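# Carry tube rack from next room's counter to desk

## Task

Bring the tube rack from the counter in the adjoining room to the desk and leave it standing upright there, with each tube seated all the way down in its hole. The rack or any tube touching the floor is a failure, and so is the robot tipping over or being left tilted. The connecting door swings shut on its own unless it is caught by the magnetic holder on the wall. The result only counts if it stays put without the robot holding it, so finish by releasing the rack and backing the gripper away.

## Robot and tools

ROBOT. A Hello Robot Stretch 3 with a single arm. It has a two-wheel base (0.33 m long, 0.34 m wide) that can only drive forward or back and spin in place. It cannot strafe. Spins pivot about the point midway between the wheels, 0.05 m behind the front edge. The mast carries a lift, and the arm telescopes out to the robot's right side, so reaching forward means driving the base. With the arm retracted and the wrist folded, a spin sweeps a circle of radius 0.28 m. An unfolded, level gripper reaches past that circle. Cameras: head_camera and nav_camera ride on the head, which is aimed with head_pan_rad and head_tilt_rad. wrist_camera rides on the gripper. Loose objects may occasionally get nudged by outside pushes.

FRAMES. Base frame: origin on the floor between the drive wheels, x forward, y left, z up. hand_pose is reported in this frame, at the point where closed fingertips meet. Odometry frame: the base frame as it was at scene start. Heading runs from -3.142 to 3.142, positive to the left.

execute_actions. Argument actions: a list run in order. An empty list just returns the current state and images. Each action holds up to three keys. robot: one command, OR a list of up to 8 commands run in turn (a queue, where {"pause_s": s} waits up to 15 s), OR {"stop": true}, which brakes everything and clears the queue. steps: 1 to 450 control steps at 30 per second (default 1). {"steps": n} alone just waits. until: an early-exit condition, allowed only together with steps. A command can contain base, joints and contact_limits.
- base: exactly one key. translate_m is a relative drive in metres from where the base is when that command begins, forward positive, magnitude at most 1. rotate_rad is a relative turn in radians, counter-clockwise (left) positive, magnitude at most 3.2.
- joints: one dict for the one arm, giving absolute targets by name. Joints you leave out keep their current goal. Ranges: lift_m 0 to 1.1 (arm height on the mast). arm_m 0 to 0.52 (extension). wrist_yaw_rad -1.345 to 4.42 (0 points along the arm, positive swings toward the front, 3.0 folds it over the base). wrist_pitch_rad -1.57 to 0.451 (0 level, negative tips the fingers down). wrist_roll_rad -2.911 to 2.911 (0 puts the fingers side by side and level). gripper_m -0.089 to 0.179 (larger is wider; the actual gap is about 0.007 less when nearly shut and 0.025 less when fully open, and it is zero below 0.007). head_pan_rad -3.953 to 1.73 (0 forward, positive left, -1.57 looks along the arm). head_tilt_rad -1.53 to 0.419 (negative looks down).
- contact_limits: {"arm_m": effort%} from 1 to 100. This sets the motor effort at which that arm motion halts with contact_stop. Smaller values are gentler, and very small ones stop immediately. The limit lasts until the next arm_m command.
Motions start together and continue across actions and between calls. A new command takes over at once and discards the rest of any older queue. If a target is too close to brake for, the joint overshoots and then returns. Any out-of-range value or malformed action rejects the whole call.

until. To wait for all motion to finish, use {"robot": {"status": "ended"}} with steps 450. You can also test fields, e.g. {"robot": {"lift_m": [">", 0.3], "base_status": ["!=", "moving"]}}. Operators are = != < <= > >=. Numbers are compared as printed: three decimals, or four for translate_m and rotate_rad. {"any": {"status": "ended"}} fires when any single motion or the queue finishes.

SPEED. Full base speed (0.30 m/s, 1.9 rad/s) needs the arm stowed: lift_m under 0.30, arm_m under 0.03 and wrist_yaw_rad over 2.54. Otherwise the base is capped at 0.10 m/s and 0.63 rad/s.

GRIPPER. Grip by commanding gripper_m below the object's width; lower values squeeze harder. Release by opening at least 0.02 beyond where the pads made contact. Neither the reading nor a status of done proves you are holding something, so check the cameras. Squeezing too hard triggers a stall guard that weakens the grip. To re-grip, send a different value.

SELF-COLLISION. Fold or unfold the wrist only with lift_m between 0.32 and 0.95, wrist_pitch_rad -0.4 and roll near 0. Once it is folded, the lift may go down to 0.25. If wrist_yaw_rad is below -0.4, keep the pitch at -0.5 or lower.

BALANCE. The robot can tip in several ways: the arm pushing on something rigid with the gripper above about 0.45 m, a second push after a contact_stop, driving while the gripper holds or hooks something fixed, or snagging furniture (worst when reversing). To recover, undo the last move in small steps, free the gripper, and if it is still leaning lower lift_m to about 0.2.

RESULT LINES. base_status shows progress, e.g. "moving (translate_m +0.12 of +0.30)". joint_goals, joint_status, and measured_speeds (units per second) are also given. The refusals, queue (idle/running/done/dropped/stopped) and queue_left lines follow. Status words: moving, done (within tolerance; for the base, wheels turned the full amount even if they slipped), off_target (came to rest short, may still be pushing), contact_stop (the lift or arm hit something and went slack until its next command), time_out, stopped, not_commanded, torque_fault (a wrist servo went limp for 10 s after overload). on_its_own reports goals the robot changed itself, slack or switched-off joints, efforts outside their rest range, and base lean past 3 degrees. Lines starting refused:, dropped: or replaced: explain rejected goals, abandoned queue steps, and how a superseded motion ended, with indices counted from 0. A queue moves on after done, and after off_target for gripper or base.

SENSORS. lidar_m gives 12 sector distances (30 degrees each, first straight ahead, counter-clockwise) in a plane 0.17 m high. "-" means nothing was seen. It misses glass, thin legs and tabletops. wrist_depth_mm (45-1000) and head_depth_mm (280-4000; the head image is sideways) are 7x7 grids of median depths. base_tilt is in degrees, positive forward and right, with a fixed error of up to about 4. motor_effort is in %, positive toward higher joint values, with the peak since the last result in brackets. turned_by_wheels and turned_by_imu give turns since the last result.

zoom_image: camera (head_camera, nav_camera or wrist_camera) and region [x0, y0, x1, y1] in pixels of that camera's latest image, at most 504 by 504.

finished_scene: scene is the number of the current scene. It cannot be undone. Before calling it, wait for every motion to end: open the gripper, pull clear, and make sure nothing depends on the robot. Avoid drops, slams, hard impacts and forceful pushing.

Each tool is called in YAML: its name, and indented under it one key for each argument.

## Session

execute_actions:
  actions: []

Scene clock: 0.00 s.
robot.base_odometry: x=+0.000 y=+0.000 heading=+0.000 (m, m, rad; robot's odometry frame)
robot.turned_by_wheels: +0.000 (rad since the last result)
robot.turned_by_imu: +0.000 (rad since the last result)
robot.base_tilt: forward=+2.5 right=-0.6 (deg)
robot.lidar_m: 2.98 1.49 1.68 1.25 0.95 0.78 0.78 0.87 0.86 0.85 0.95 1.54
robot.head_depth_mm: 1765 2550 2891 2872 2848 2858 2427 / 1771 2607 2935 2878 2862 2835 2446 / 1796 2635 2936 2960 2954 2908 2375 / 1794 2663 3024 3067 2970 2989 2370 / 1809 2708 3108 3048 3047 2968 2357 / 1804 2708 3118 3155 3087 3052 2318 / 1848 2769 3142 3194 3137 3080 2328
robot.base_status: not_commanded
robot.joint_positions: lift_m=+0.382 arm_m=-0.003 wrist_yaw_rad=+2.891 wrist_pitch_rad=-0.340 wrist_roll_rad=-0.007 gripper_m=+0.037 head_pan_rad=+0.012 head_tilt_rad=-0.024
robot.joint_goals: lift_m=+0.382 arm_m=-0.003 wrist_yaw_rad=+2.891 wrist_pitch_rad=-0.340 wrist_roll_rad=-0.007 gripper_m=+0.037 head_pan_rad=+0.012 head_tilt_rad=-0.024
robot.joint_status: lift_m=not_commanded arm_m=not_commanded wrist_yaw_rad=not_commanded wrist_pitch_rad=not_commanded wrist_roll_rad=not_commanded gripper_m=not_commanded head_pan_rad=not_commanded head_tilt_rad=not_commanded
robot.measured_speeds: translate_m=+0.000 rotate_rad=+0.000 lift_m=+0.000 arm_m=+0.000 wrist_yaw_rad=+0.000 wrist_pitch_rad=+0.000 wrist_roll_rad=+0.000 head_pan_rad=+0.000 head_tilt_rad=+0.000
robot: refusals=0 queue=idle queue_left=0
robot.motor_effort: left_wheel=+0 right_wheel=+0 lift_m=+26 arm_m=+0 wrist_yaw_rad=+0 wrist_pitch_rad=+10 wrist_roll_rad=+0 gripper_m=+0 head_pan_rad=+0 head_tilt_rad=+2 (%)
robot.hand_pose: x=+0.0367 y=+0.0841 z=+0.4122 quat_wxyz=(+0.206, +0.704, +0.033, +0.679) (m; robot's base frame)
robot.wrist_depth_mm: - - - - - - - / - - - - - - - / 922 - - - - - - / 964 - - - - - - / 887 - 921 881 910 878 866 / 726 - - 698 734 703 715 / 609 600 598 589 600 603 591
pictures: head_camera (sideways: a quarter turn clockwise sets it upright), nav_camera (sideways: a quarter turn counterclockwise sets it upright), wrist_camera
Images, in order (width x height): head_camera 896x504, nav_camera 672x504, wrist_camera 644x364.

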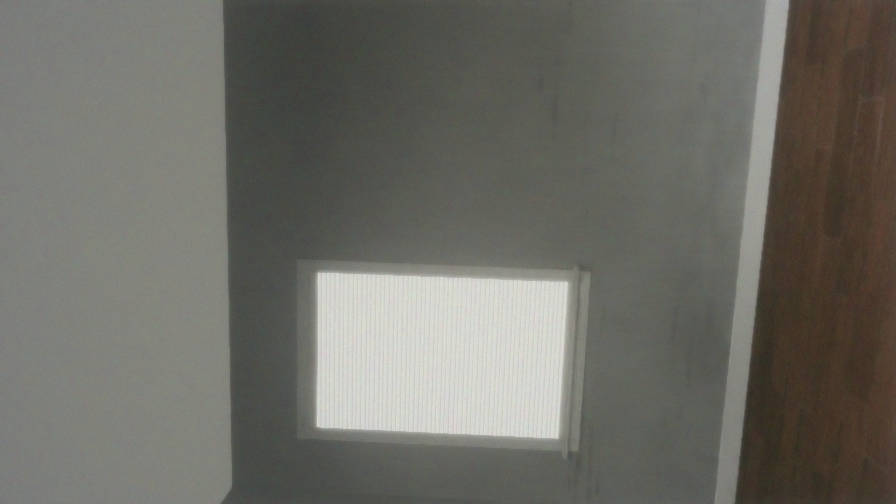

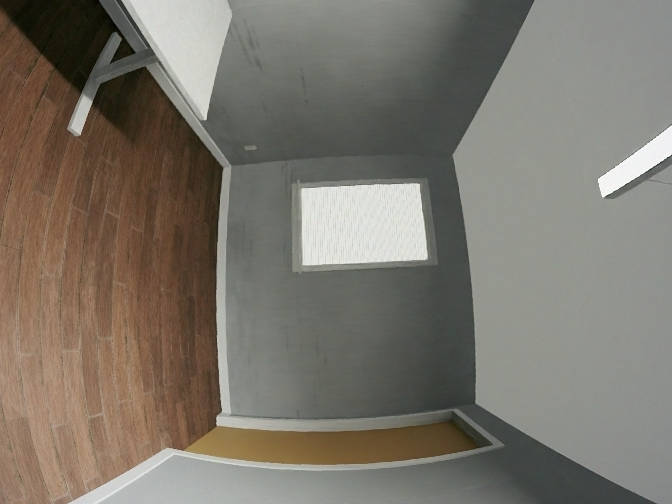

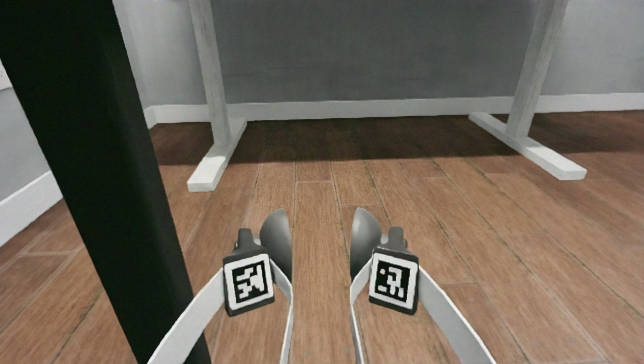

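execute_actions:
  actions:
    - {"robot":[{"joints":{"lift_m":0.25,"wrist_yaw_rad":3.0,"head_pan_rad":-0.6,"head_tilt_rad":-0.5}},{"base":{"translate_m":1.0}},{"base":{"translate_m":1.0}}],"steps":450,"until":{"robot":{"status":"ended"}}}

Scene clock: 19.50 s.
robot.base_odometry: x=+2.000 y=+0.000 heading=+0.000 (m, m, rad; robot's odometry frame)
robot.turned_by_wheels: +0.000 (rad since the last result)
robot.turned_by_imu: +0.004 (rad since the last result)
robot.base_tilt: forward=+2.5 right=-0.5 (deg)
robot.lidar_m: 1.04 1.16 1.29 1.28 1.30 2.34 2.73 1.49 1.23 1.23 1.25 1.04
robot.head_depth_mm: 1076 1179 1310 1455 1658 1697 1389 / 1026 1117 1226 1370 1560 1647 1378 / 975 1064 1164 1290 1439 1582 1360 / 931 1007 1105 1212 1357 1504 1362 / 896 967 1044 1145 1271 1421 1356 / 860 924 1002 1105 1200 1330 1339 / 828 890 955 1037 1134 1250 1311
robot.base_status: done (translate_m +1.0000 of +1.0000)
robot.joint_positions: lift_m=+0.250 arm_m=-0.003 wrist_yaw_rad=+2.999 wrist_pitch_rad=-0.341 wrist_roll_rad=-0.007 gripper_m=+0.037 head_pan_rad=-0.593 head_tilt_rad=-0.495
robot.joint_goals: lift_m=+0.250 arm_m=-0.003 wrist_yaw_rad=+3.000 wrist_pitch_rad=-0.341 wrist_roll_rad=-0.007 gripper_m=+0.037 head_pan_rad=-0.600 head_tilt_rad=-0.500
robot.joint_status: lift_m=done arm_m=not_commanded wrist_yaw_rad=done wrist_pitch_rad=not_commanded wrist_roll_rad=not_commanded gripper_m=not_commanded head_pan_rad=done head_tilt_rad=done
robot.measured_speeds: translate_m=+0.000 rotate_rad=+0.000 lift_m=+0.000 arm_m=+0.000 wrist_yaw_rad=+0.000 wrist_pitch_rad=+0.000 wrist_roll_rad=+0.000 head_pan_rad=+0.000 head_tilt_rad=+0.000
robot: refusals=0 queue=done queue_left=0
robot.motor_effort: left_wheel=-1(11) right_wheel=+1(5) lift_m=+23(27) arm_m=+1(0) wrist_yaw_rad=+0(1) wrist_pitch_rad=+11(11) wrist_roll_rad=+0(0) gripper_m=+0(0) head_pan_rad=-3(30) head_tilt_rad=-2(23) (%)
robot.hand_pose: x=+0.0118 y=+0.0889 z=+0.2804 quat_wxyz=(+0.169, +0.701, +0.071, +0.689) (m; robot's base frame)
robot.wrist_depth_mm: - - - - - - - / - - - - - - - / - - - - - - - / 864 872 872 862 843 836 846 / 662 653 677 657 678 646 645 / 530 543 - 525 543 520 517 / 461 - - - 443 436 445
pictures: head_camera (sideways: a quarter turn clockwise sets it upright), nav_camera (sideways: a quarter turn counterclockwise sets it upright), wrist_camera
Images, in order (width x height): head_camera 896x504, nav_camera 672x504, wrist_camera 644x364.

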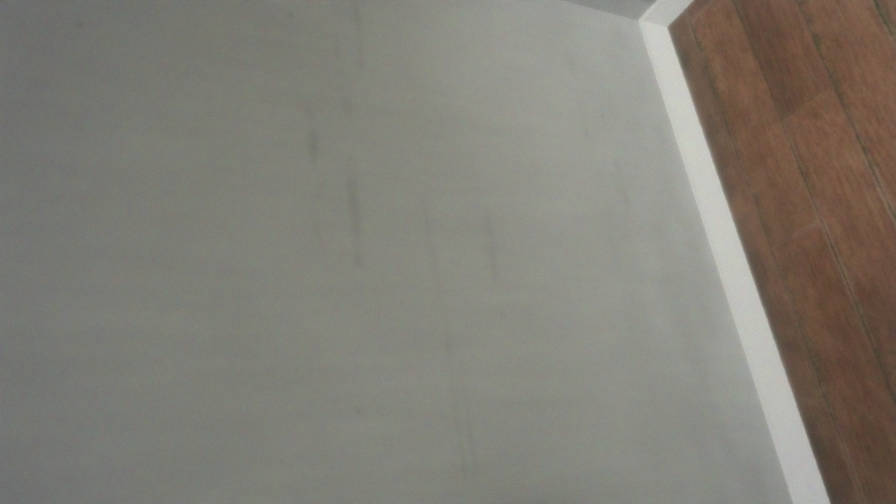

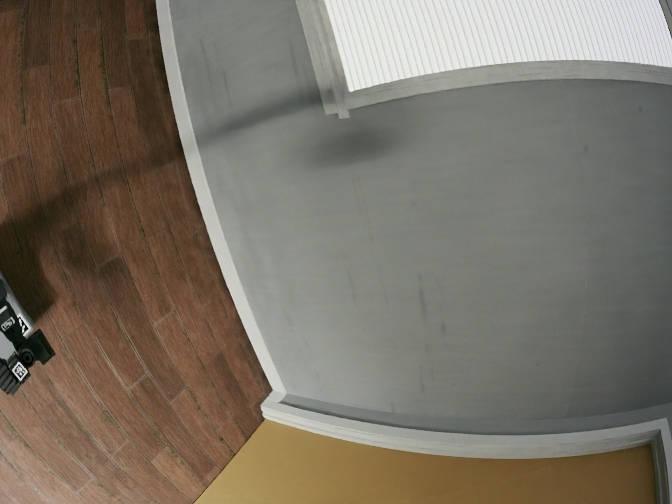

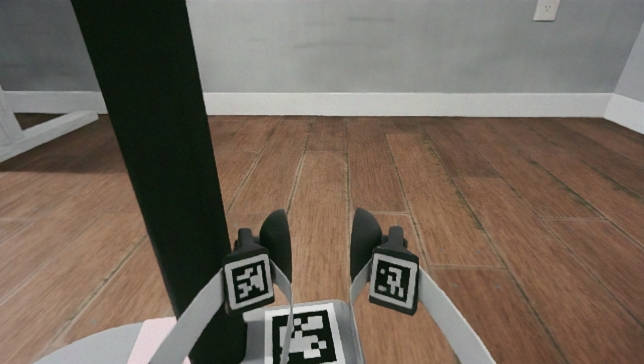

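execute_actions:
  actions:
    - {"robot":[{"base":{"translate_m":0.5},"joints":{"head_pan_rad":0,"head_tilt_rad":-0.6}},{"base":{"rotate_rad":-1.571}}],"steps":450,"until":{"robot":{"status":"ended"}}}

Scene clock: 27.83 s.
robot.base_odometry: x=+2.500 y=+0.000 heading=-1.571 (m, m, rad; robot's odometry frame)
robot.turned_by_wheels: -1.571 (rad since the last result)
robot.turned_by_imu: -1.572 (rad since the last result)
robot.base_tilt: forward=+2.4 right=-0.4 (deg)
robot.lidar_m: 1.21 0.66 0.55 0.55 0.62 1.02 1.19 1.34 1.66 2.95 1.59 1.42
robot.head_depth_mm: 1140 1243 1368 1520 1695 1562 1291 / 1163 1260 1401 1541 1731 1551 1293 / 1181 1286 1419 1590 1742 1533 1277 / 1196 1317 1447 1615 1785 1520 1275 / 1184 1305 1440 1606 1768 1511 1263 / 1163 1263 1387 1525 1702 1516 1258 / 1014 1071 1128 1200 1276 1353 1253
robot.base_status: done (rotate_rad -1.5709 of -1.5710)
robot.joint_positions: lift_m=+0.250 arm_m=-0.003 wrist_yaw_rad=+2.999 wrist_pitch_rad=-0.341 wrist_roll_rad=-0.007 gripper_m=+0.037 head_pan_rad=-0.007 head_tilt_rad=-0.594
robot.joint_goals: lift_m=+0.250 arm_m=-0.003 wrist_yaw_rad=+3.000 wrist_pitch_rad=-0.341 wrist_roll_rad=-0.007 gripper_m=+0.037 head_pan_rad=+0.000 head_tilt_rad=-0.600
robot.joint_status: lift_m=done arm_m=not_commanded wrist_yaw_rad=done wrist_pitch_rad=not_commanded wrist_roll_rad=not_commanded gripper_m=not_commanded head_pan_rad=done head_tilt_rad=done
robot.measured_speeds: translate_m=+0.000 rotate_rad=+0.000 lift_m=+0.000 arm_m=+0.000 wrist_yaw_rad=+0.000 wrist_pitch_rad=+0.000 wrist_roll_rad=+0.000 head_pan_rad=+0.000 head_tilt_rad=+0.000
robot: refusals=0 queue=done queue_left=0
robot.motor_effort: left_wheel=+4(16) right_wheel=-3(6) lift_m=+22(22) arm_m=+0(0) wrist_yaw_rad=+1(1) wrist_pitch_rad=+11(11) wrist_roll_rad=+0(0) gripper_m=+0(1) head_pan_rad=+2(31) head_tilt_rad=-1(12) (%)
robot.hand_pose: x=+0.0118 y=+0.0889 z=+0.2804 quat_wxyz=(+0.169, +0.701, +0.071, +0.689) (m; robot's base frame)
robot.wrist_depth_mm: 575 - 558 552 534 539 515 / 629 - 596 583 575 567 553 / 666 - 645 635 626 626 595 / 710 717 699 694 672 643 638 / 675 658 696 650 684 650 647 / 532 532 - 526 546 529 525 / 459 - - - 446 443 446
pictures: head_camera (sideways: a quarter turn clockwise sets it upright), nav_camera (sideways: a quarter turn counterclockwise sets it upright), wrist_camera
Images, in order (width x height): head_camera 896x504, nav_camera 672x504, wrist_camera 644x364.

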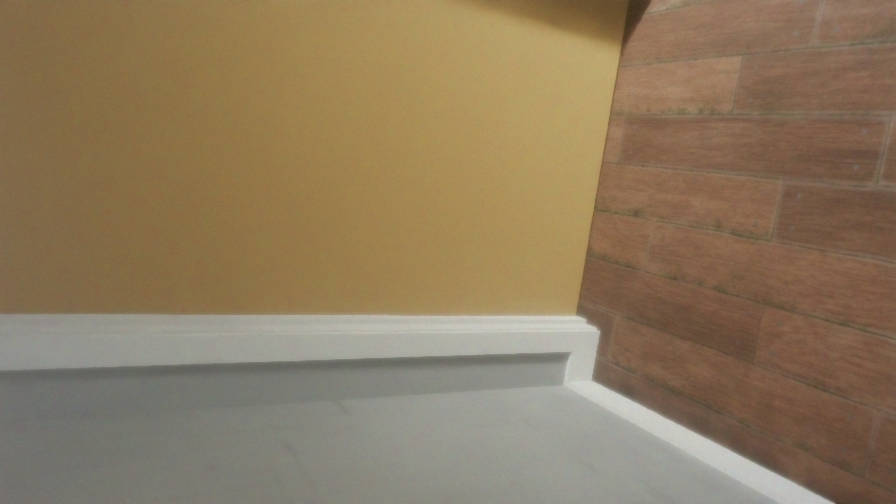

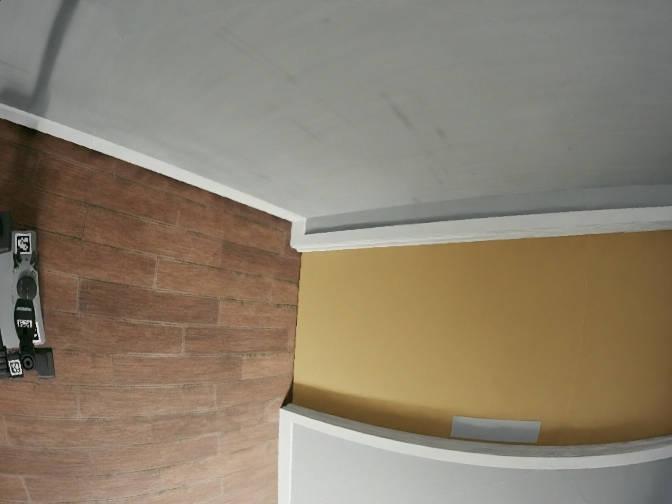

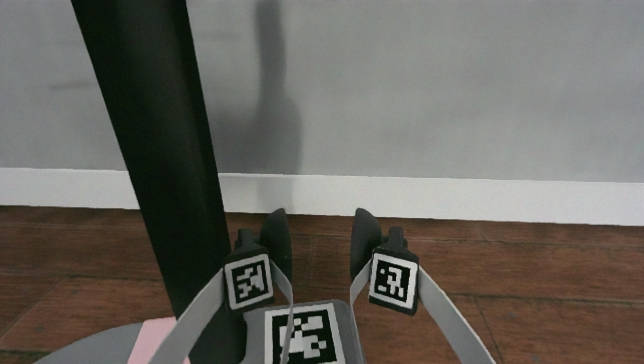

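execute_actions:
  actions:
    - {"robot":[{"base":{"rotate_rad":-0.27},"joints":{"head_tilt_rad":-1.45}},{"base":{"translate_m":1.0}}],"steps":450,"until":{"robot":{"status":"ended"}}}

Scene clock: 39.40 s.
robot.base_odometry: x=+2.233 y=-0.964 heading=-1.841 (m, m, rad; robot's odometry frame)
robot.turned_by_wheels: -0.270 (rad since the last result)
robot.turned_by_imu: -0.268 (rad since the last result)
robot.base_tilt: forward=+2.6 right=-0.4 (deg)
robot.lidar_m: 0.43 0.44 0.56 0.60 0.62 0.81 1.99 2.23 2.93 1.68 0.59 0.45
robot.head_depth_mm: 524 705 1070 1306 1265 1216 1182 / 521 698 1065 1306 1258 1214 1167 / 518 695 1058 1299 1267 1194 1164 / 513 687 1037 1292 1260 - 1159 / 512 685 1030 1285 1251 - 1142 / 508 678 1025 1279 1237 - 1141 / 507 674 1004 1269 1223 1192 1138
robot.base_status: done (translate_m +1.0000 of +1.0000)
robot.joint_positions: lift_m=+0.250 arm_m=-0.003 wrist_yaw_rad=+2.999 wrist_pitch_rad=-0.341 wrist_roll_rad=-0.007 gripper_m=+0.037 head_pan_rad=-0.006 head_tilt_rad=-1.434
robot.joint_goals: lift_m=+0.250 arm_m=-0.003 wrist_yaw_rad=+3.000 wrist_pitch_rad=-0.341 wrist_roll_rad=-0.007 gripper_m=+0.037 head_pan_rad=+0.000 head_tilt_rad=-1.450
robot.joint_status: lift_m=done arm_m=not_commanded wrist_yaw_rad=done wrist_pitch_rad=not_commanded wrist_roll_rad=not_commanded gripper_m=not_commanded head_pan_rad=done head_tilt_rad=done
robot.measured_speeds: translate_m=+0.000 rotate_rad=+0.000 lift_m=+0.000 arm_m=+0.000 wrist_yaw_rad=+0.000 wrist_pitch_rad=+0.000 wrist_roll_rad=+0.000 head_pan_rad=+0.000 head_tilt_rad=+0.000
robot: refusals=0 queue=done queue_left=0
robot.motor_effort: left_wheel=+3(16) right_wheel=-2(8) lift_m=+22(22) arm_m=+0(0) wrist_yaw_rad=+0(0) wrist_pitch_rad=+11(11) wrist_roll_rad=+0(0) gripper_m=+0(0) head_pan_rad=+2(3) head_tilt_rad=-6(34) (%)
robot.hand_pose: x=+0.0118 y=+0.0889 z=+0.2804 quat_wxyz=(+0.169, +0.701, +0.071, +0.689) (m; robot's base frame)
robot.wrist_depth_mm: 519 - 576 606 624 501 432 / 562 - 627 646 684 540 436 / 609 - 654 699 730 570 442 / 633 670 723 749 746 610 449 / 651 662 699 658 672 609 452 / 546 531 - 537 544 528 461 / 464 - - - 449 447 433
pictures: head_camera (sideways: a quarter turn clockwise sets it upright), nav_camera (sideways: a quarter turn counterclockwise sets it upright), wrist_camera
Images, in order (width x height): head_camera 896x504, nav_camera 672x504, wrist_camera 644x364.

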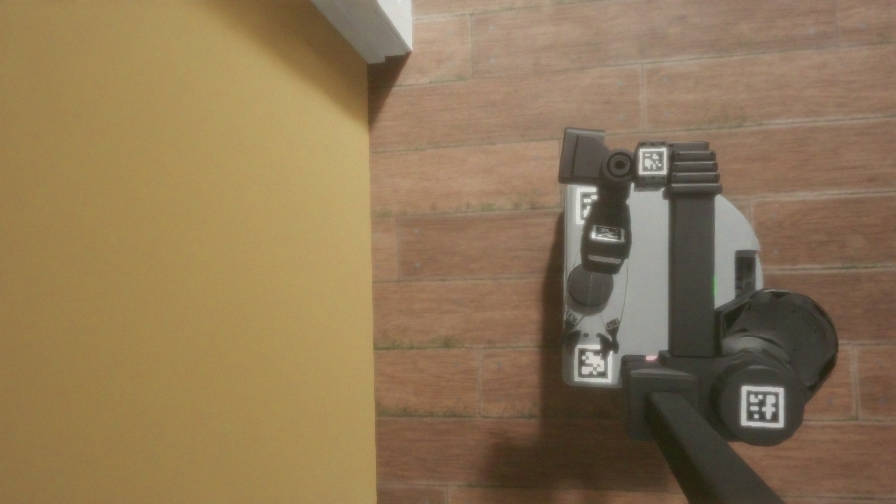

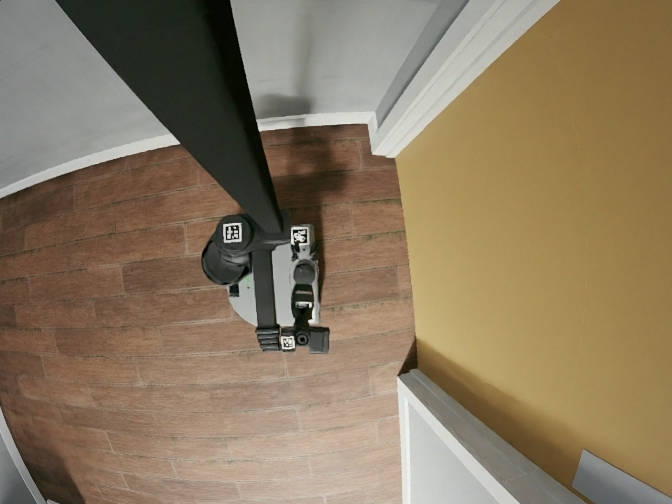

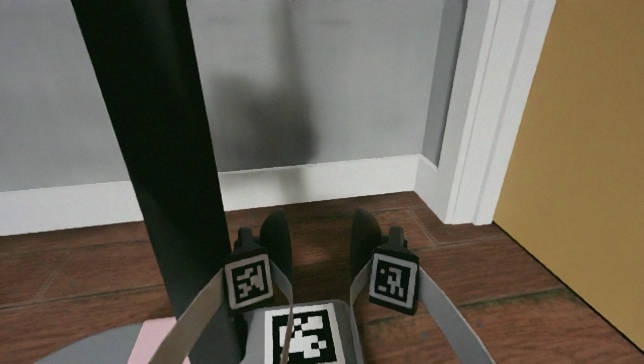

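execute_actions:
  actions:
    - {"robot":[{"base":{"rotate_rad":0.06}},{"base":{"translate_m":0.75}}],"steps":450,"until":{"robot":{"status":"ended"}}}

Scene clock: 47.83 s.
robot.base_odometry: x=+2.077 y=-1.697 heading=-1.779 (m, m, rad; robot's odometry frame)
robot.turned_by_wheels: +0.062 (rad since the last result)
robot.turned_by_imu: +0.645 (rad since the last result)
robot.base_tilt: forward=+2.5 right=-0.6 (deg)
robot.lidar_m: - - 0.15 0.19 0.82 2.79 2.77 0.57 0.79 0.22 0.15 -
robot.head_depth_mm: - - - - 1239 1218 1178 / - - - - 1234 1218 1164 / - - - - 421 1190 1166 / - - - - 775 - 1163 / - - - - 424 - 1147 / - - - - 1167 - 1139 / - - - - 1201 1197 1143
robot.base_status: off_target (translate_m +0.7497 of +0.7500)
robot.joint_positions: lift_m=+0.250 arm_m=-0.003 wrist_yaw_rad=+3.003 wrist_pitch_rad=-0.344 wrist_roll_rad=-0.006 gripper_m=+0.037 head_pan_rad=-0.003 head_tilt_rad=-1.439
robot.joint_goals: lift_m=+0.250 arm_m=-0.003 wrist_yaw_rad=+3.000 wrist_pitch_rad=-0.344 wrist_roll_rad=-0.006 gripper_m=+0.037 head_pan_rad=+0.000 head_tilt_rad=-1.450
robot.joint_status: lift_m=done arm_m=not_commanded wrist_yaw_rad=done wrist_pitch_rad=not_commanded wrist_roll_rad=not_commanded gripper_m=not_commanded head_pan_rad=done head_tilt_rad=done
robot.measured_speeds: translate_m=+0.000 rotate_rad=+0.000 lift_m=+0.000 arm_m=+0.000 wrist_yaw_rad=+0.000 wrist_pitch_rad=+0.000 wrist_roll_rad=+0.000 head_pan_rad=+0.000 head_tilt_rad=+0.000
robot: refusals=0 queue=done queue_left=0
robot.on_its_own: left_wheel is at rest, and its effort (+100) is outside its rest range (-18 to +18)
robot.motor_effort: left_wheel=+100(100) right_wheel=+2(47) lift_m=+26(27) arm_m=+0(1) wrist_yaw_rad=-3(18) wrist_pitch_rad=+12(14) wrist_roll_rad=-1(1) gripper_m=+0(1) head_pan_rad=+2(3) head_tilt_rad=-4(6) (%)
robot.hand_pose: x=+0.0109 y=+0.0887 z=+0.2797 quat_wxyz=(+0.169, +0.701, +0.073, +0.689) (m; robot's base frame)
robot.wrist_depth_mm: 937 - 666 367 136 84 61 / - - 730 406 140 85 61 / - - 805 442 145 87 62 / 889 876 805 488 149 88 63 / 662 649 - 558 139 90 64 / 533 539 - 516 131 92 65 / 458 - - - 183 89 66
pictures: head_camera (sideways: a quarter turn clockwise sets it upright), nav_camera (sideways: a quarter turn counterclockwise sets it upright), wrist_camera
Images, in order (width x height): head_camera 896x504, nav_camera 672x504, wrist_camera 644x364.

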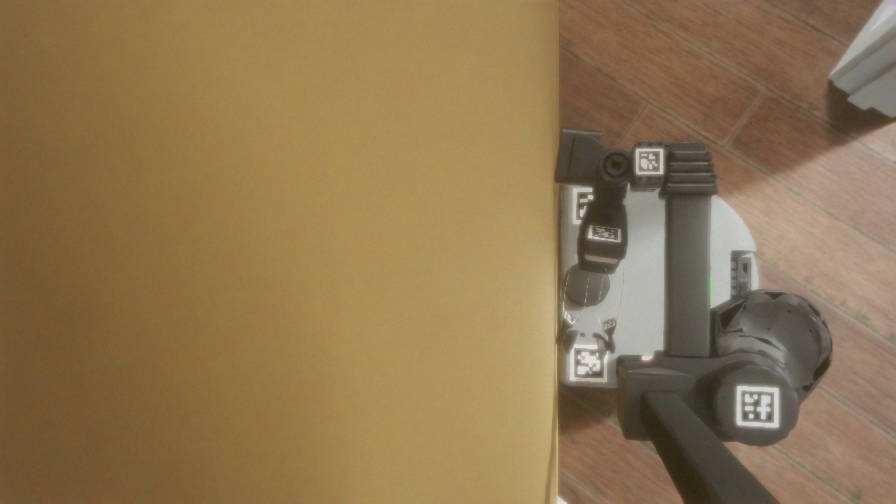

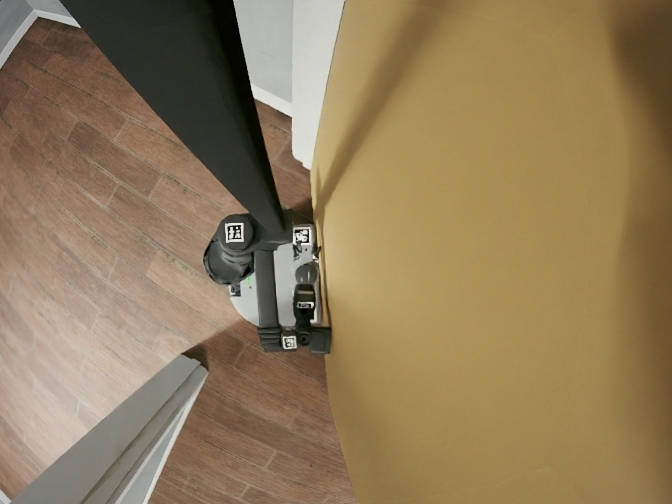

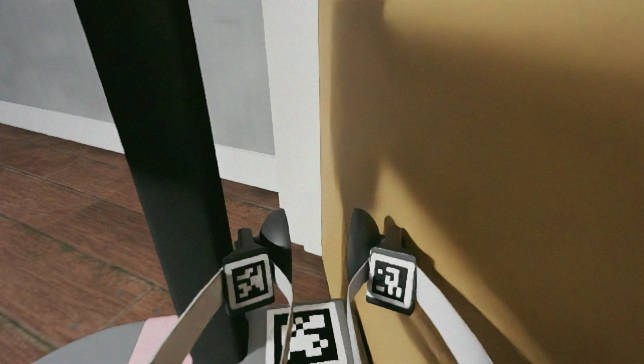

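execute_actions:
  actions:
    - {"robot":[{"base":{"translate_m":-0.04}},{"base":{"rotate_rad":-0.45}},{"base":{"translate_m":0.35}}],"steps":450,"until":{"robot":{"status":"ended"}}}

Scene clock: 59.00 s.
robot.base_odometry: x=+1.872 y=-1.934 heading=-2.230 (m, m, rad; robot's odometry frame)
robot.turned_by_wheels: -0.451 (rad since the last result)
robot.turned_by_imu: +0.396 (rad since the last result)
robot.base_tilt: forward=+2.3 right=-0.6 (deg)
robot.lidar_m: - - 0.15 0.19 1.33 2.93 0.71 0.85 2.80 0.48 0.15 -
robot.head_depth_mm: - - - 403 1259 1219 1176 / - - - 370 1250 1210 1176 / - - - 370 1217 1191 1162 / - - - 360 926 - 1165 / - - - - 698 - 1137 / - - - - 1000 - 1143 / - - - - 1210 1190 1144
robot.base_status: off_target (translate_m +0.3498 of +0.3500)
robot.joint_positions: lift_m=+0.250 arm_m=-0.003 wrist_yaw_rad=+3.000 wrist_pitch_rad=-0.343 wrist_roll_rad=-0.006 gripper_m=+0.037 head_pan_rad=-0.003 head_tilt_rad=-1.440
robot.joint_goals: lift_m=+0.250 arm_m=-0.003 wrist_yaw_rad=+3.000 wrist_pitch_rad=-0.343 wrist_roll_rad=-0.006 gripper_m=+0.037 head_pan_rad=+0.000 head_tilt_rad=-1.450
robot.joint_status: lift_m=done arm_m=not_commanded wrist_yaw_rad=done wrist_pitch_rad=not_commanded wrist_roll_rad=not_commanded gripper_m=not_commanded head_pan_rad=done head_tilt_rad=done
robot.measured_speeds: translate_m=+0.000 rotate_rad=+0.000 lift_m=+0.000 arm_m=+0.000 wrist_yaw_rad=+0.000 wrist_pitch_rad=+0.000 wrist_roll_rad=+0.000 head_pan_rad=+0.000 head_tilt_rad=+0.000
robot: refusals=0 queue=done queue_left=0
robot.on_its_own: left_wheel is at rest, and its effort (+68) is outside its rest range (-18 to +18)
robot.motor_effort: left_wheel=+68(100) right_wheel=-1(31) lift_m=+27(26) arm_m=+0(0) wrist_yaw_rad=+0(17) wrist_pitch_rad=+12(13) wrist_roll_rad=-1(1) gripper_m=+0(2) head_pan_rad=+1(1) head_tilt_rad=-4(5) (%)
robot.hand_pose: x=+0.0117 y=+0.0887 z=+0.2798 quat_wxyz=(+0.170, +0.701, +0.072, +0.689) (m; robot's base frame)
robot.wrist_depth_mm: - - 864 292 146 98 74 / - - 938 316 152 100 75 / - - - 342 158 103 77 / 894 848 874 375 165 106 78 / 658 667 672 418 160 109 80 / 538 527 - 458 151 112 81 / 464 - - - 203 111 83
pictures: head_camera (sideways: a quarter turn clockwise sets it upright), nav_camera (sideways: a quarter turn counterclockwise sets it upright), wrist_camera
Images, in order (width x height): head_camera 896x504, nav_camera 672x504, wrist_camera 644x364.

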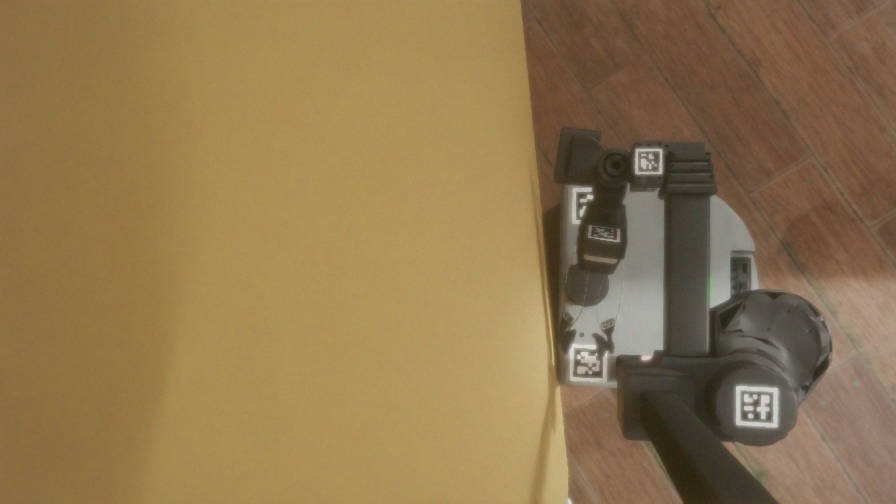

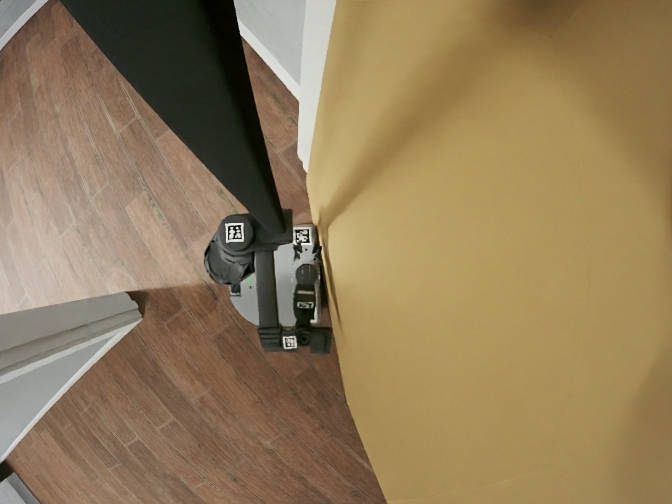

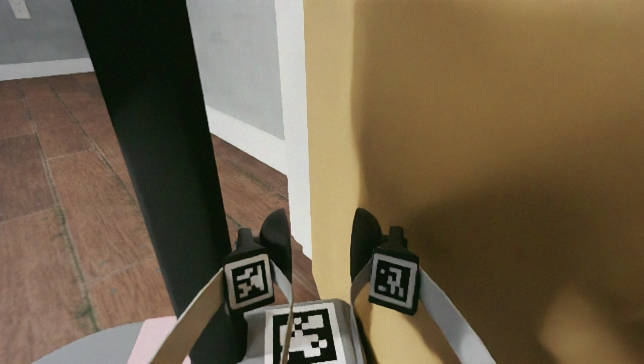

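execute_actions:
  actions: []

Scene clock: 69.07 s.
robot.base_odometry: x=+1.872 y=-1.934 heading=-2.230 (m, m, rad; robot's odometry frame)
robot.turned_by_wheels: +0.000 (rad since the last result)
robot.turned_by_imu: -0.001 (rad since the last result)
robot.base_tilt: forward=+2.4 right=-0.7 (deg)
robot.lidar_m: - - 0.15 0.19 1.33 2.95 0.71 0.85 2.80 0.48 0.15 -
robot.head_depth_mm: - - - 404 1261 1221 1175 / - - - 370 1245 1212 1166 / - - - 370 1209 1190 1166 / - - - 360 928 - 1164 / - - - - 699 - 1134 / - - - - 1001 - 1145 / - - - - 1199 1189 1141
robot.base_status: off_target (translate_m +0.3498 of +0.3500)
robot.joint_positions: lift_m=+0.250 arm_m=-0.003 wrist_yaw_rad=+3.000 wrist_pitch_rad=-0.343 wrist_roll_rad=-0.006 gripper_m=+0.037 head_pan_rad=-0.003 head_tilt_rad=-1.440
robot.joint_goals: lift_m=+0.250 arm_m=-0.003 wrist_yaw_rad=+3.000 wrist_pitch_rad=-0.343 wrist_roll_rad=-0.006 gripper_m=+0.037 head_pan_rad=+0.000 head_tilt_rad=-1.450
robot.joint_status: lift_m=done arm_m=not_commanded wrist_yaw_rad=done wrist_pitch_rad=not_commanded wrist_roll_rad=not_commanded gripper_m=not_commanded head_pan_rad=done head_tilt_rad=done
robot.measured_speeds: translate_m=+0.000 rotate_rad=+0.000 lift_m=+0.000 arm_m=+0.000 wrist_yaw_rad=+0.000 wrist_pitch_rad=+0.000 wrist_roll_rad=+0.000 head_pan_rad=+0.000 head_tilt_rad=+0.000
robot: refusals=0 queue=done queue_left=0
robot.on_its_own: left_wheel is at rest, and its effort (+68) is outside its rest range (-18 to +18)
robot.motor_effort: left_wheel=+68(68) right_wheel=-1(1) lift_m=+26(26) arm_m=+0(0) wrist_yaw_rad=+0(0) wrist_pitch_rad=+12(12) wrist_roll_rad=-1(1) gripper_m=+0(0) head_pan_rad=+1(1) head_tilt_rad=-4(4) (%)
robot.hand_pose: x=+0.0117 y=+0.0887 z=+0.2798 quat_wxyz=(+0.170, +0.701, +0.072, +0.689) (m; robot's base frame)
robot.wrist_depth_mm: - - 881 290 146 98 74 / - - 960 311 152 101 75 / - - - 344 158 103 77 / 875 901 835 375 164 106 78 / 663 653 686 412 159 108 80 / 544 536 - 454 151 112 81 / 469 - - - 204 111 83
pictures: head_camera (sideways: a quarter turn clockwise sets it upright), nav_camera (sideways: a quarter turn counterclockwise sets it upright), wrist_camera
Images, in order (width x height): head_camera 896x504, nav_camera 672x504, wrist_camera 644x364.

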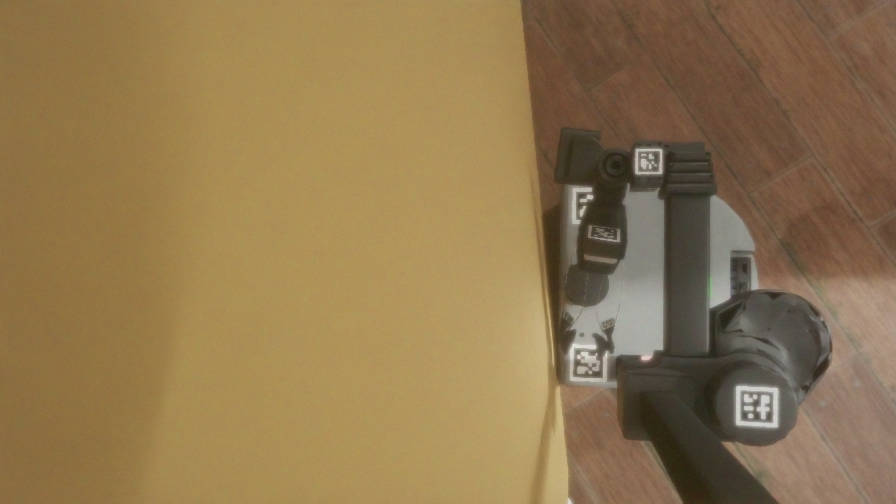

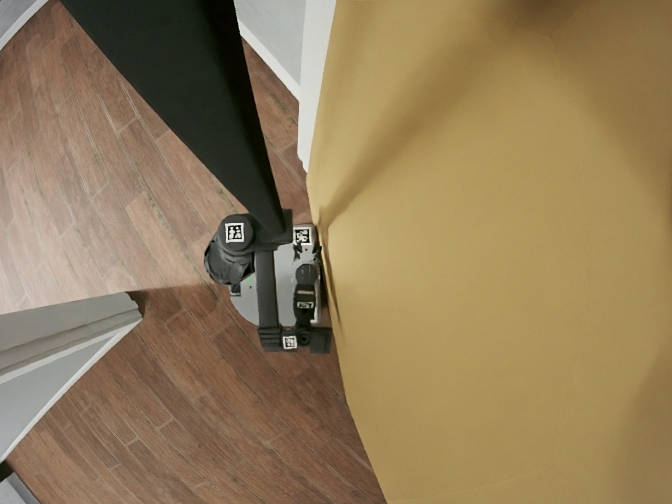

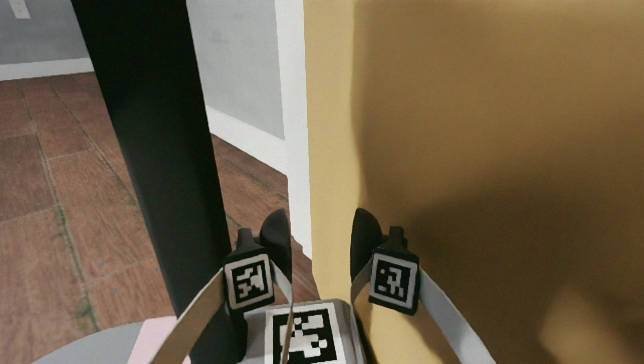

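execute_actions:
  actions:
    - {"robot":[{"base":{"translate_m":-0.04}},{"base":{"rotate_rad":-0.8}},{"base":{"translate_m":0.4}},{"base":{"rotate_rad":0.5}},{"base":{"translate_m":0.3}}],"steps":450,"until":{"robot":{"status":"ended"}}}

Scene clock: 83.60 s.
robot.base_odometry: x=+1.254 y=-2.119 heading=-2.530 (m, m, rad; robot's odometry frame)
robot.turned_by_wheels: -0.300 (rad since the last result)
robot.turned_by_imu: +0.644 (rad since the last result)
robot.base_tilt: forward=+2.3 right=-0.6 (deg)
robot.lidar_m: - - 0.15 0.19 3.11 0.90 1.53 2.45 1.87 0.21 0.15 -
robot.head_depth_mm: - - - - 1241 1214 1174 / - - - - 1244 1216 1173 / - - - - 418 1189 1168 / - - - - 758 - 1159 / - - - - 433 - 1144 / - - - - 1215 - 1144 / - - - - 1212 1194 1142
robot.base_status: off_target (translate_m +0.2998 of +0.3000)
robot.joint_positions: lift_m=+0.250 arm_m=-0.003 wrist_yaw_rad=+3.004 wrist_pitch_rad=-0.343 wrist_roll_rad=-0.004 gripper_m=+0.037 head_pan_rad=+0.000 head_tilt_rad=-1.439
robot.joint_goals: lift_m=+0.250 arm_m=-0.003 wrist_yaw_rad=+3.000 wrist_pitch_rad=-0.343 wrist_roll_rad=-0.004 gripper_m=+0.037 head_pan_rad=+0.000 head_tilt_rad=-1.450
robot.joint_status: lift_m=done arm_m=not_commanded wrist_yaw_rad=done wrist_pitch_rad=not_commanded wrist_roll_rad=not_commanded gripper_m=not_commanded head_pan_rad=done head_tilt_rad=done
robot.measured_speeds: translate_m=+0.000 rotate_rad=+0.000 lift_m=+0.000 arm_m=+0.000 wrist_yaw_rad=+0.000 wrist_pitch_rad=+0.000 wrist_roll_rad=+0.000 head_pan_rad=+0.000 head_tilt_rad=+0.000
robot: refusals=0 queue=done queue_left=0
robot.on_its_own: left_wheel is at rest, and its effort (+48) is outside its rest range (-18 to +18); right_wheel is at rest, and its effort (+21) is outside its rest range (-18 to +18)
robot.motor_effort: left_wheel=+48(100) right_wheel=+21(68) lift_m=+24(32) arm_m=-1(3) wrist_yaw_rad=-3(36) wrist_pitch_rad=+12(19) wrist_roll_rad=-2(2) gripper_m=+1(3) head_pan_rad=+0(2) head_tilt_rad=-3(5) (%)
robot.hand_pose: x=+0.0108 y=+0.0887 z=+0.2799 quat_wxyz=(+0.169, +0.702, +0.073, +0.688) (m; robot's base frame)
robot.wrist_depth_mm: - - - - 137 84 61 / - - - - 140 85 61 / - - - - 146 87 62 / 860 862 847 761 150 89 63 / 675 668 - 597 141 90 64 / 549 534 - 513 132 92 65 / 465 - - - 185 90 66
pictures: head_camera (sideways: a quarter turn clockwise sets it upright), nav_camera (sideways: a quarter turn counterclockwise sets it upright), wrist_camera
Images, in order (width x height): head_camera 896x504, nav_camera 672x504, wrist_camera 644x364.

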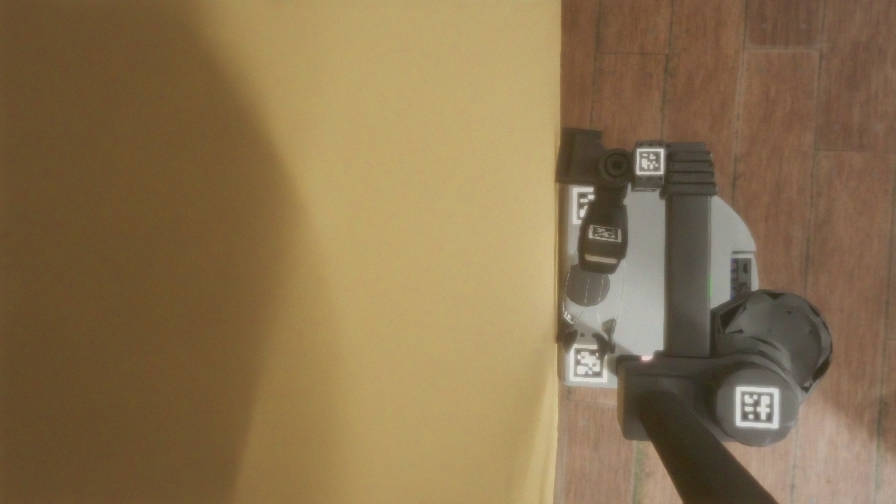

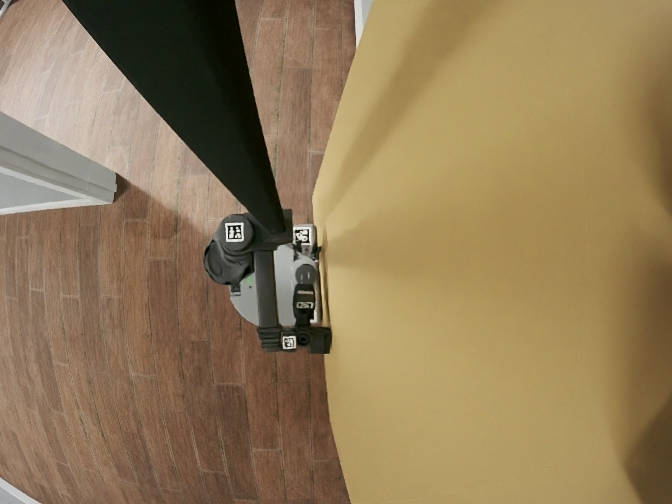

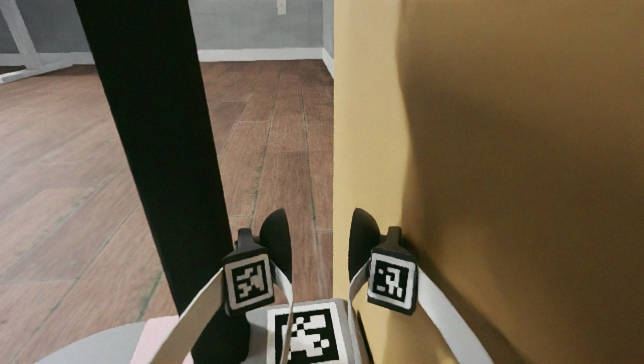

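execute_actions:
  actions:
    - {"robot":{"base":{"translate_m":-0.15},"joints":{"head_tilt_rad":-0.9}},"steps":200,"until":{"robot":{"status":"ended"}}}
    - {"steps":45}

Scene clock: 89.20 s.
robot.base_odometry: x=+1.376 y=-2.033 heading=-2.530 (m, m, rad; robot's odometry frame)
robot.turned_by_wheels: +0.000 (rad since the last result)
robot.turned_by_imu: -0.002 (rad since the last result)
robot.base_tilt: forward=+2.4 right=-0.7 (deg)
robot.lidar_m: 0.20 0.21 0.28 1.93 3.12 0.76 1.56 2.44 1.86 1.22 0.29 0.21
robot.head_depth_mm: - - - - 310 422 722 / - - - - 308 418 718 / - - - - 307 416 709 / - - - - 305 413 700 / - - - - 310 410 696 / - - - - 309 407 684 / - - - - 307 404 678
robot.base_status: done (translate_m -0.1500 of -0.1500)
robot.joint_positions: lift_m=+0.250 arm_m=-0.003 wrist_yaw_rad=+3.001 wrist_pitch_rad=-0.343 wrist_roll_rad=-0.004 gripper_m=+0.037 head_pan_rad=+0.000 head_tilt_rad=-0.902
robot.joint_goals: lift_m=+0.250 arm_m=-0.003 wrist_yaw_rad=+3.000 wrist_pitch_rad=-0.343 wrist_roll_rad=-0.004 gripper_m=+0.037 head_pan_rad=+0.000 head_tilt_rad=-0.900
robot.joint_status: lift_m=done arm_m=not_commanded wrist_yaw_rad=done wrist_pitch_rad=not_commanded wrist_roll_rad=not_commanded gripper_m=not_commanded head_pan_rad=done head_tilt_rad=done
robot.measured_speeds: translate_m=+0.000 rotate_rad=+0.000 lift_m=+0.000 arm_m=+0.000 wrist_yaw_rad=+0.000 wrist_pitch_rad=+0.000 wrist_roll_rad=+0.000 head_pan_rad=+0.000 head_tilt_rad=+0.000
robot: refusals=0 queue=done queue_left=0
robot.motor_effort: left_wheel=+0(48) right_wheel=+0(21) lift_m=+24(24) arm_m=-1(1) wrist_yaw_rad=-1(2) wrist_pitch_rad=+12(12) wrist_roll_rad=-2(2) gripper_m=+1(1) head_pan_rad=+0(0) head_tilt_rad=+0(24) (%)
robot.hand_pose: x=+0.0115 y=+0.0886 z=+0.2799 quat_wxyz=(+0.170, +0.702, +0.072, +0.688) (m; robot's base frame)
robot.wrist_depth_mm: - - - - - 292 209 / - - - - - 296 212 / - - - - - 299 214 / 895 869 869 852 802 306 218 / 674 652 689 659 609 309 221 / 532 531 - 526 456 319 226 / 470 - - - 444 307 227
pictures: head_camera (sideways: a quarter turn clockwise sets it upright), nav_camera (sideways: a quarter turn counterclockwise sets it upright), wrist_camera
Images, in order (width x height): head_camera 896x504, nav_camera 672x504, wrist_camera 644x364.

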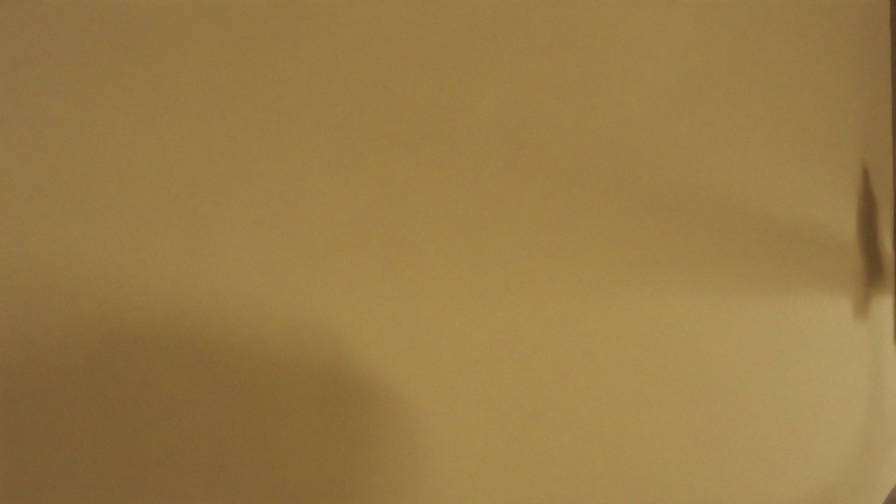

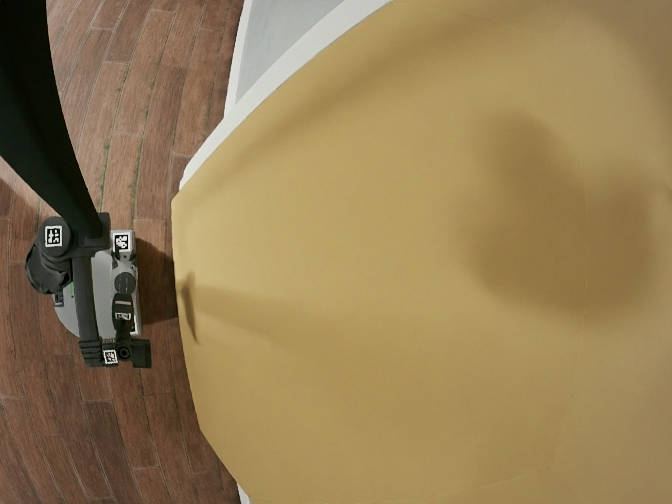

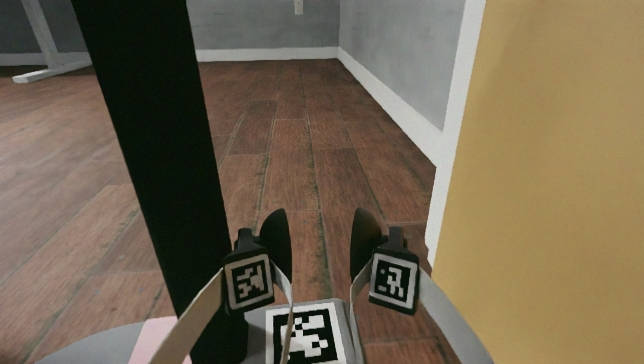

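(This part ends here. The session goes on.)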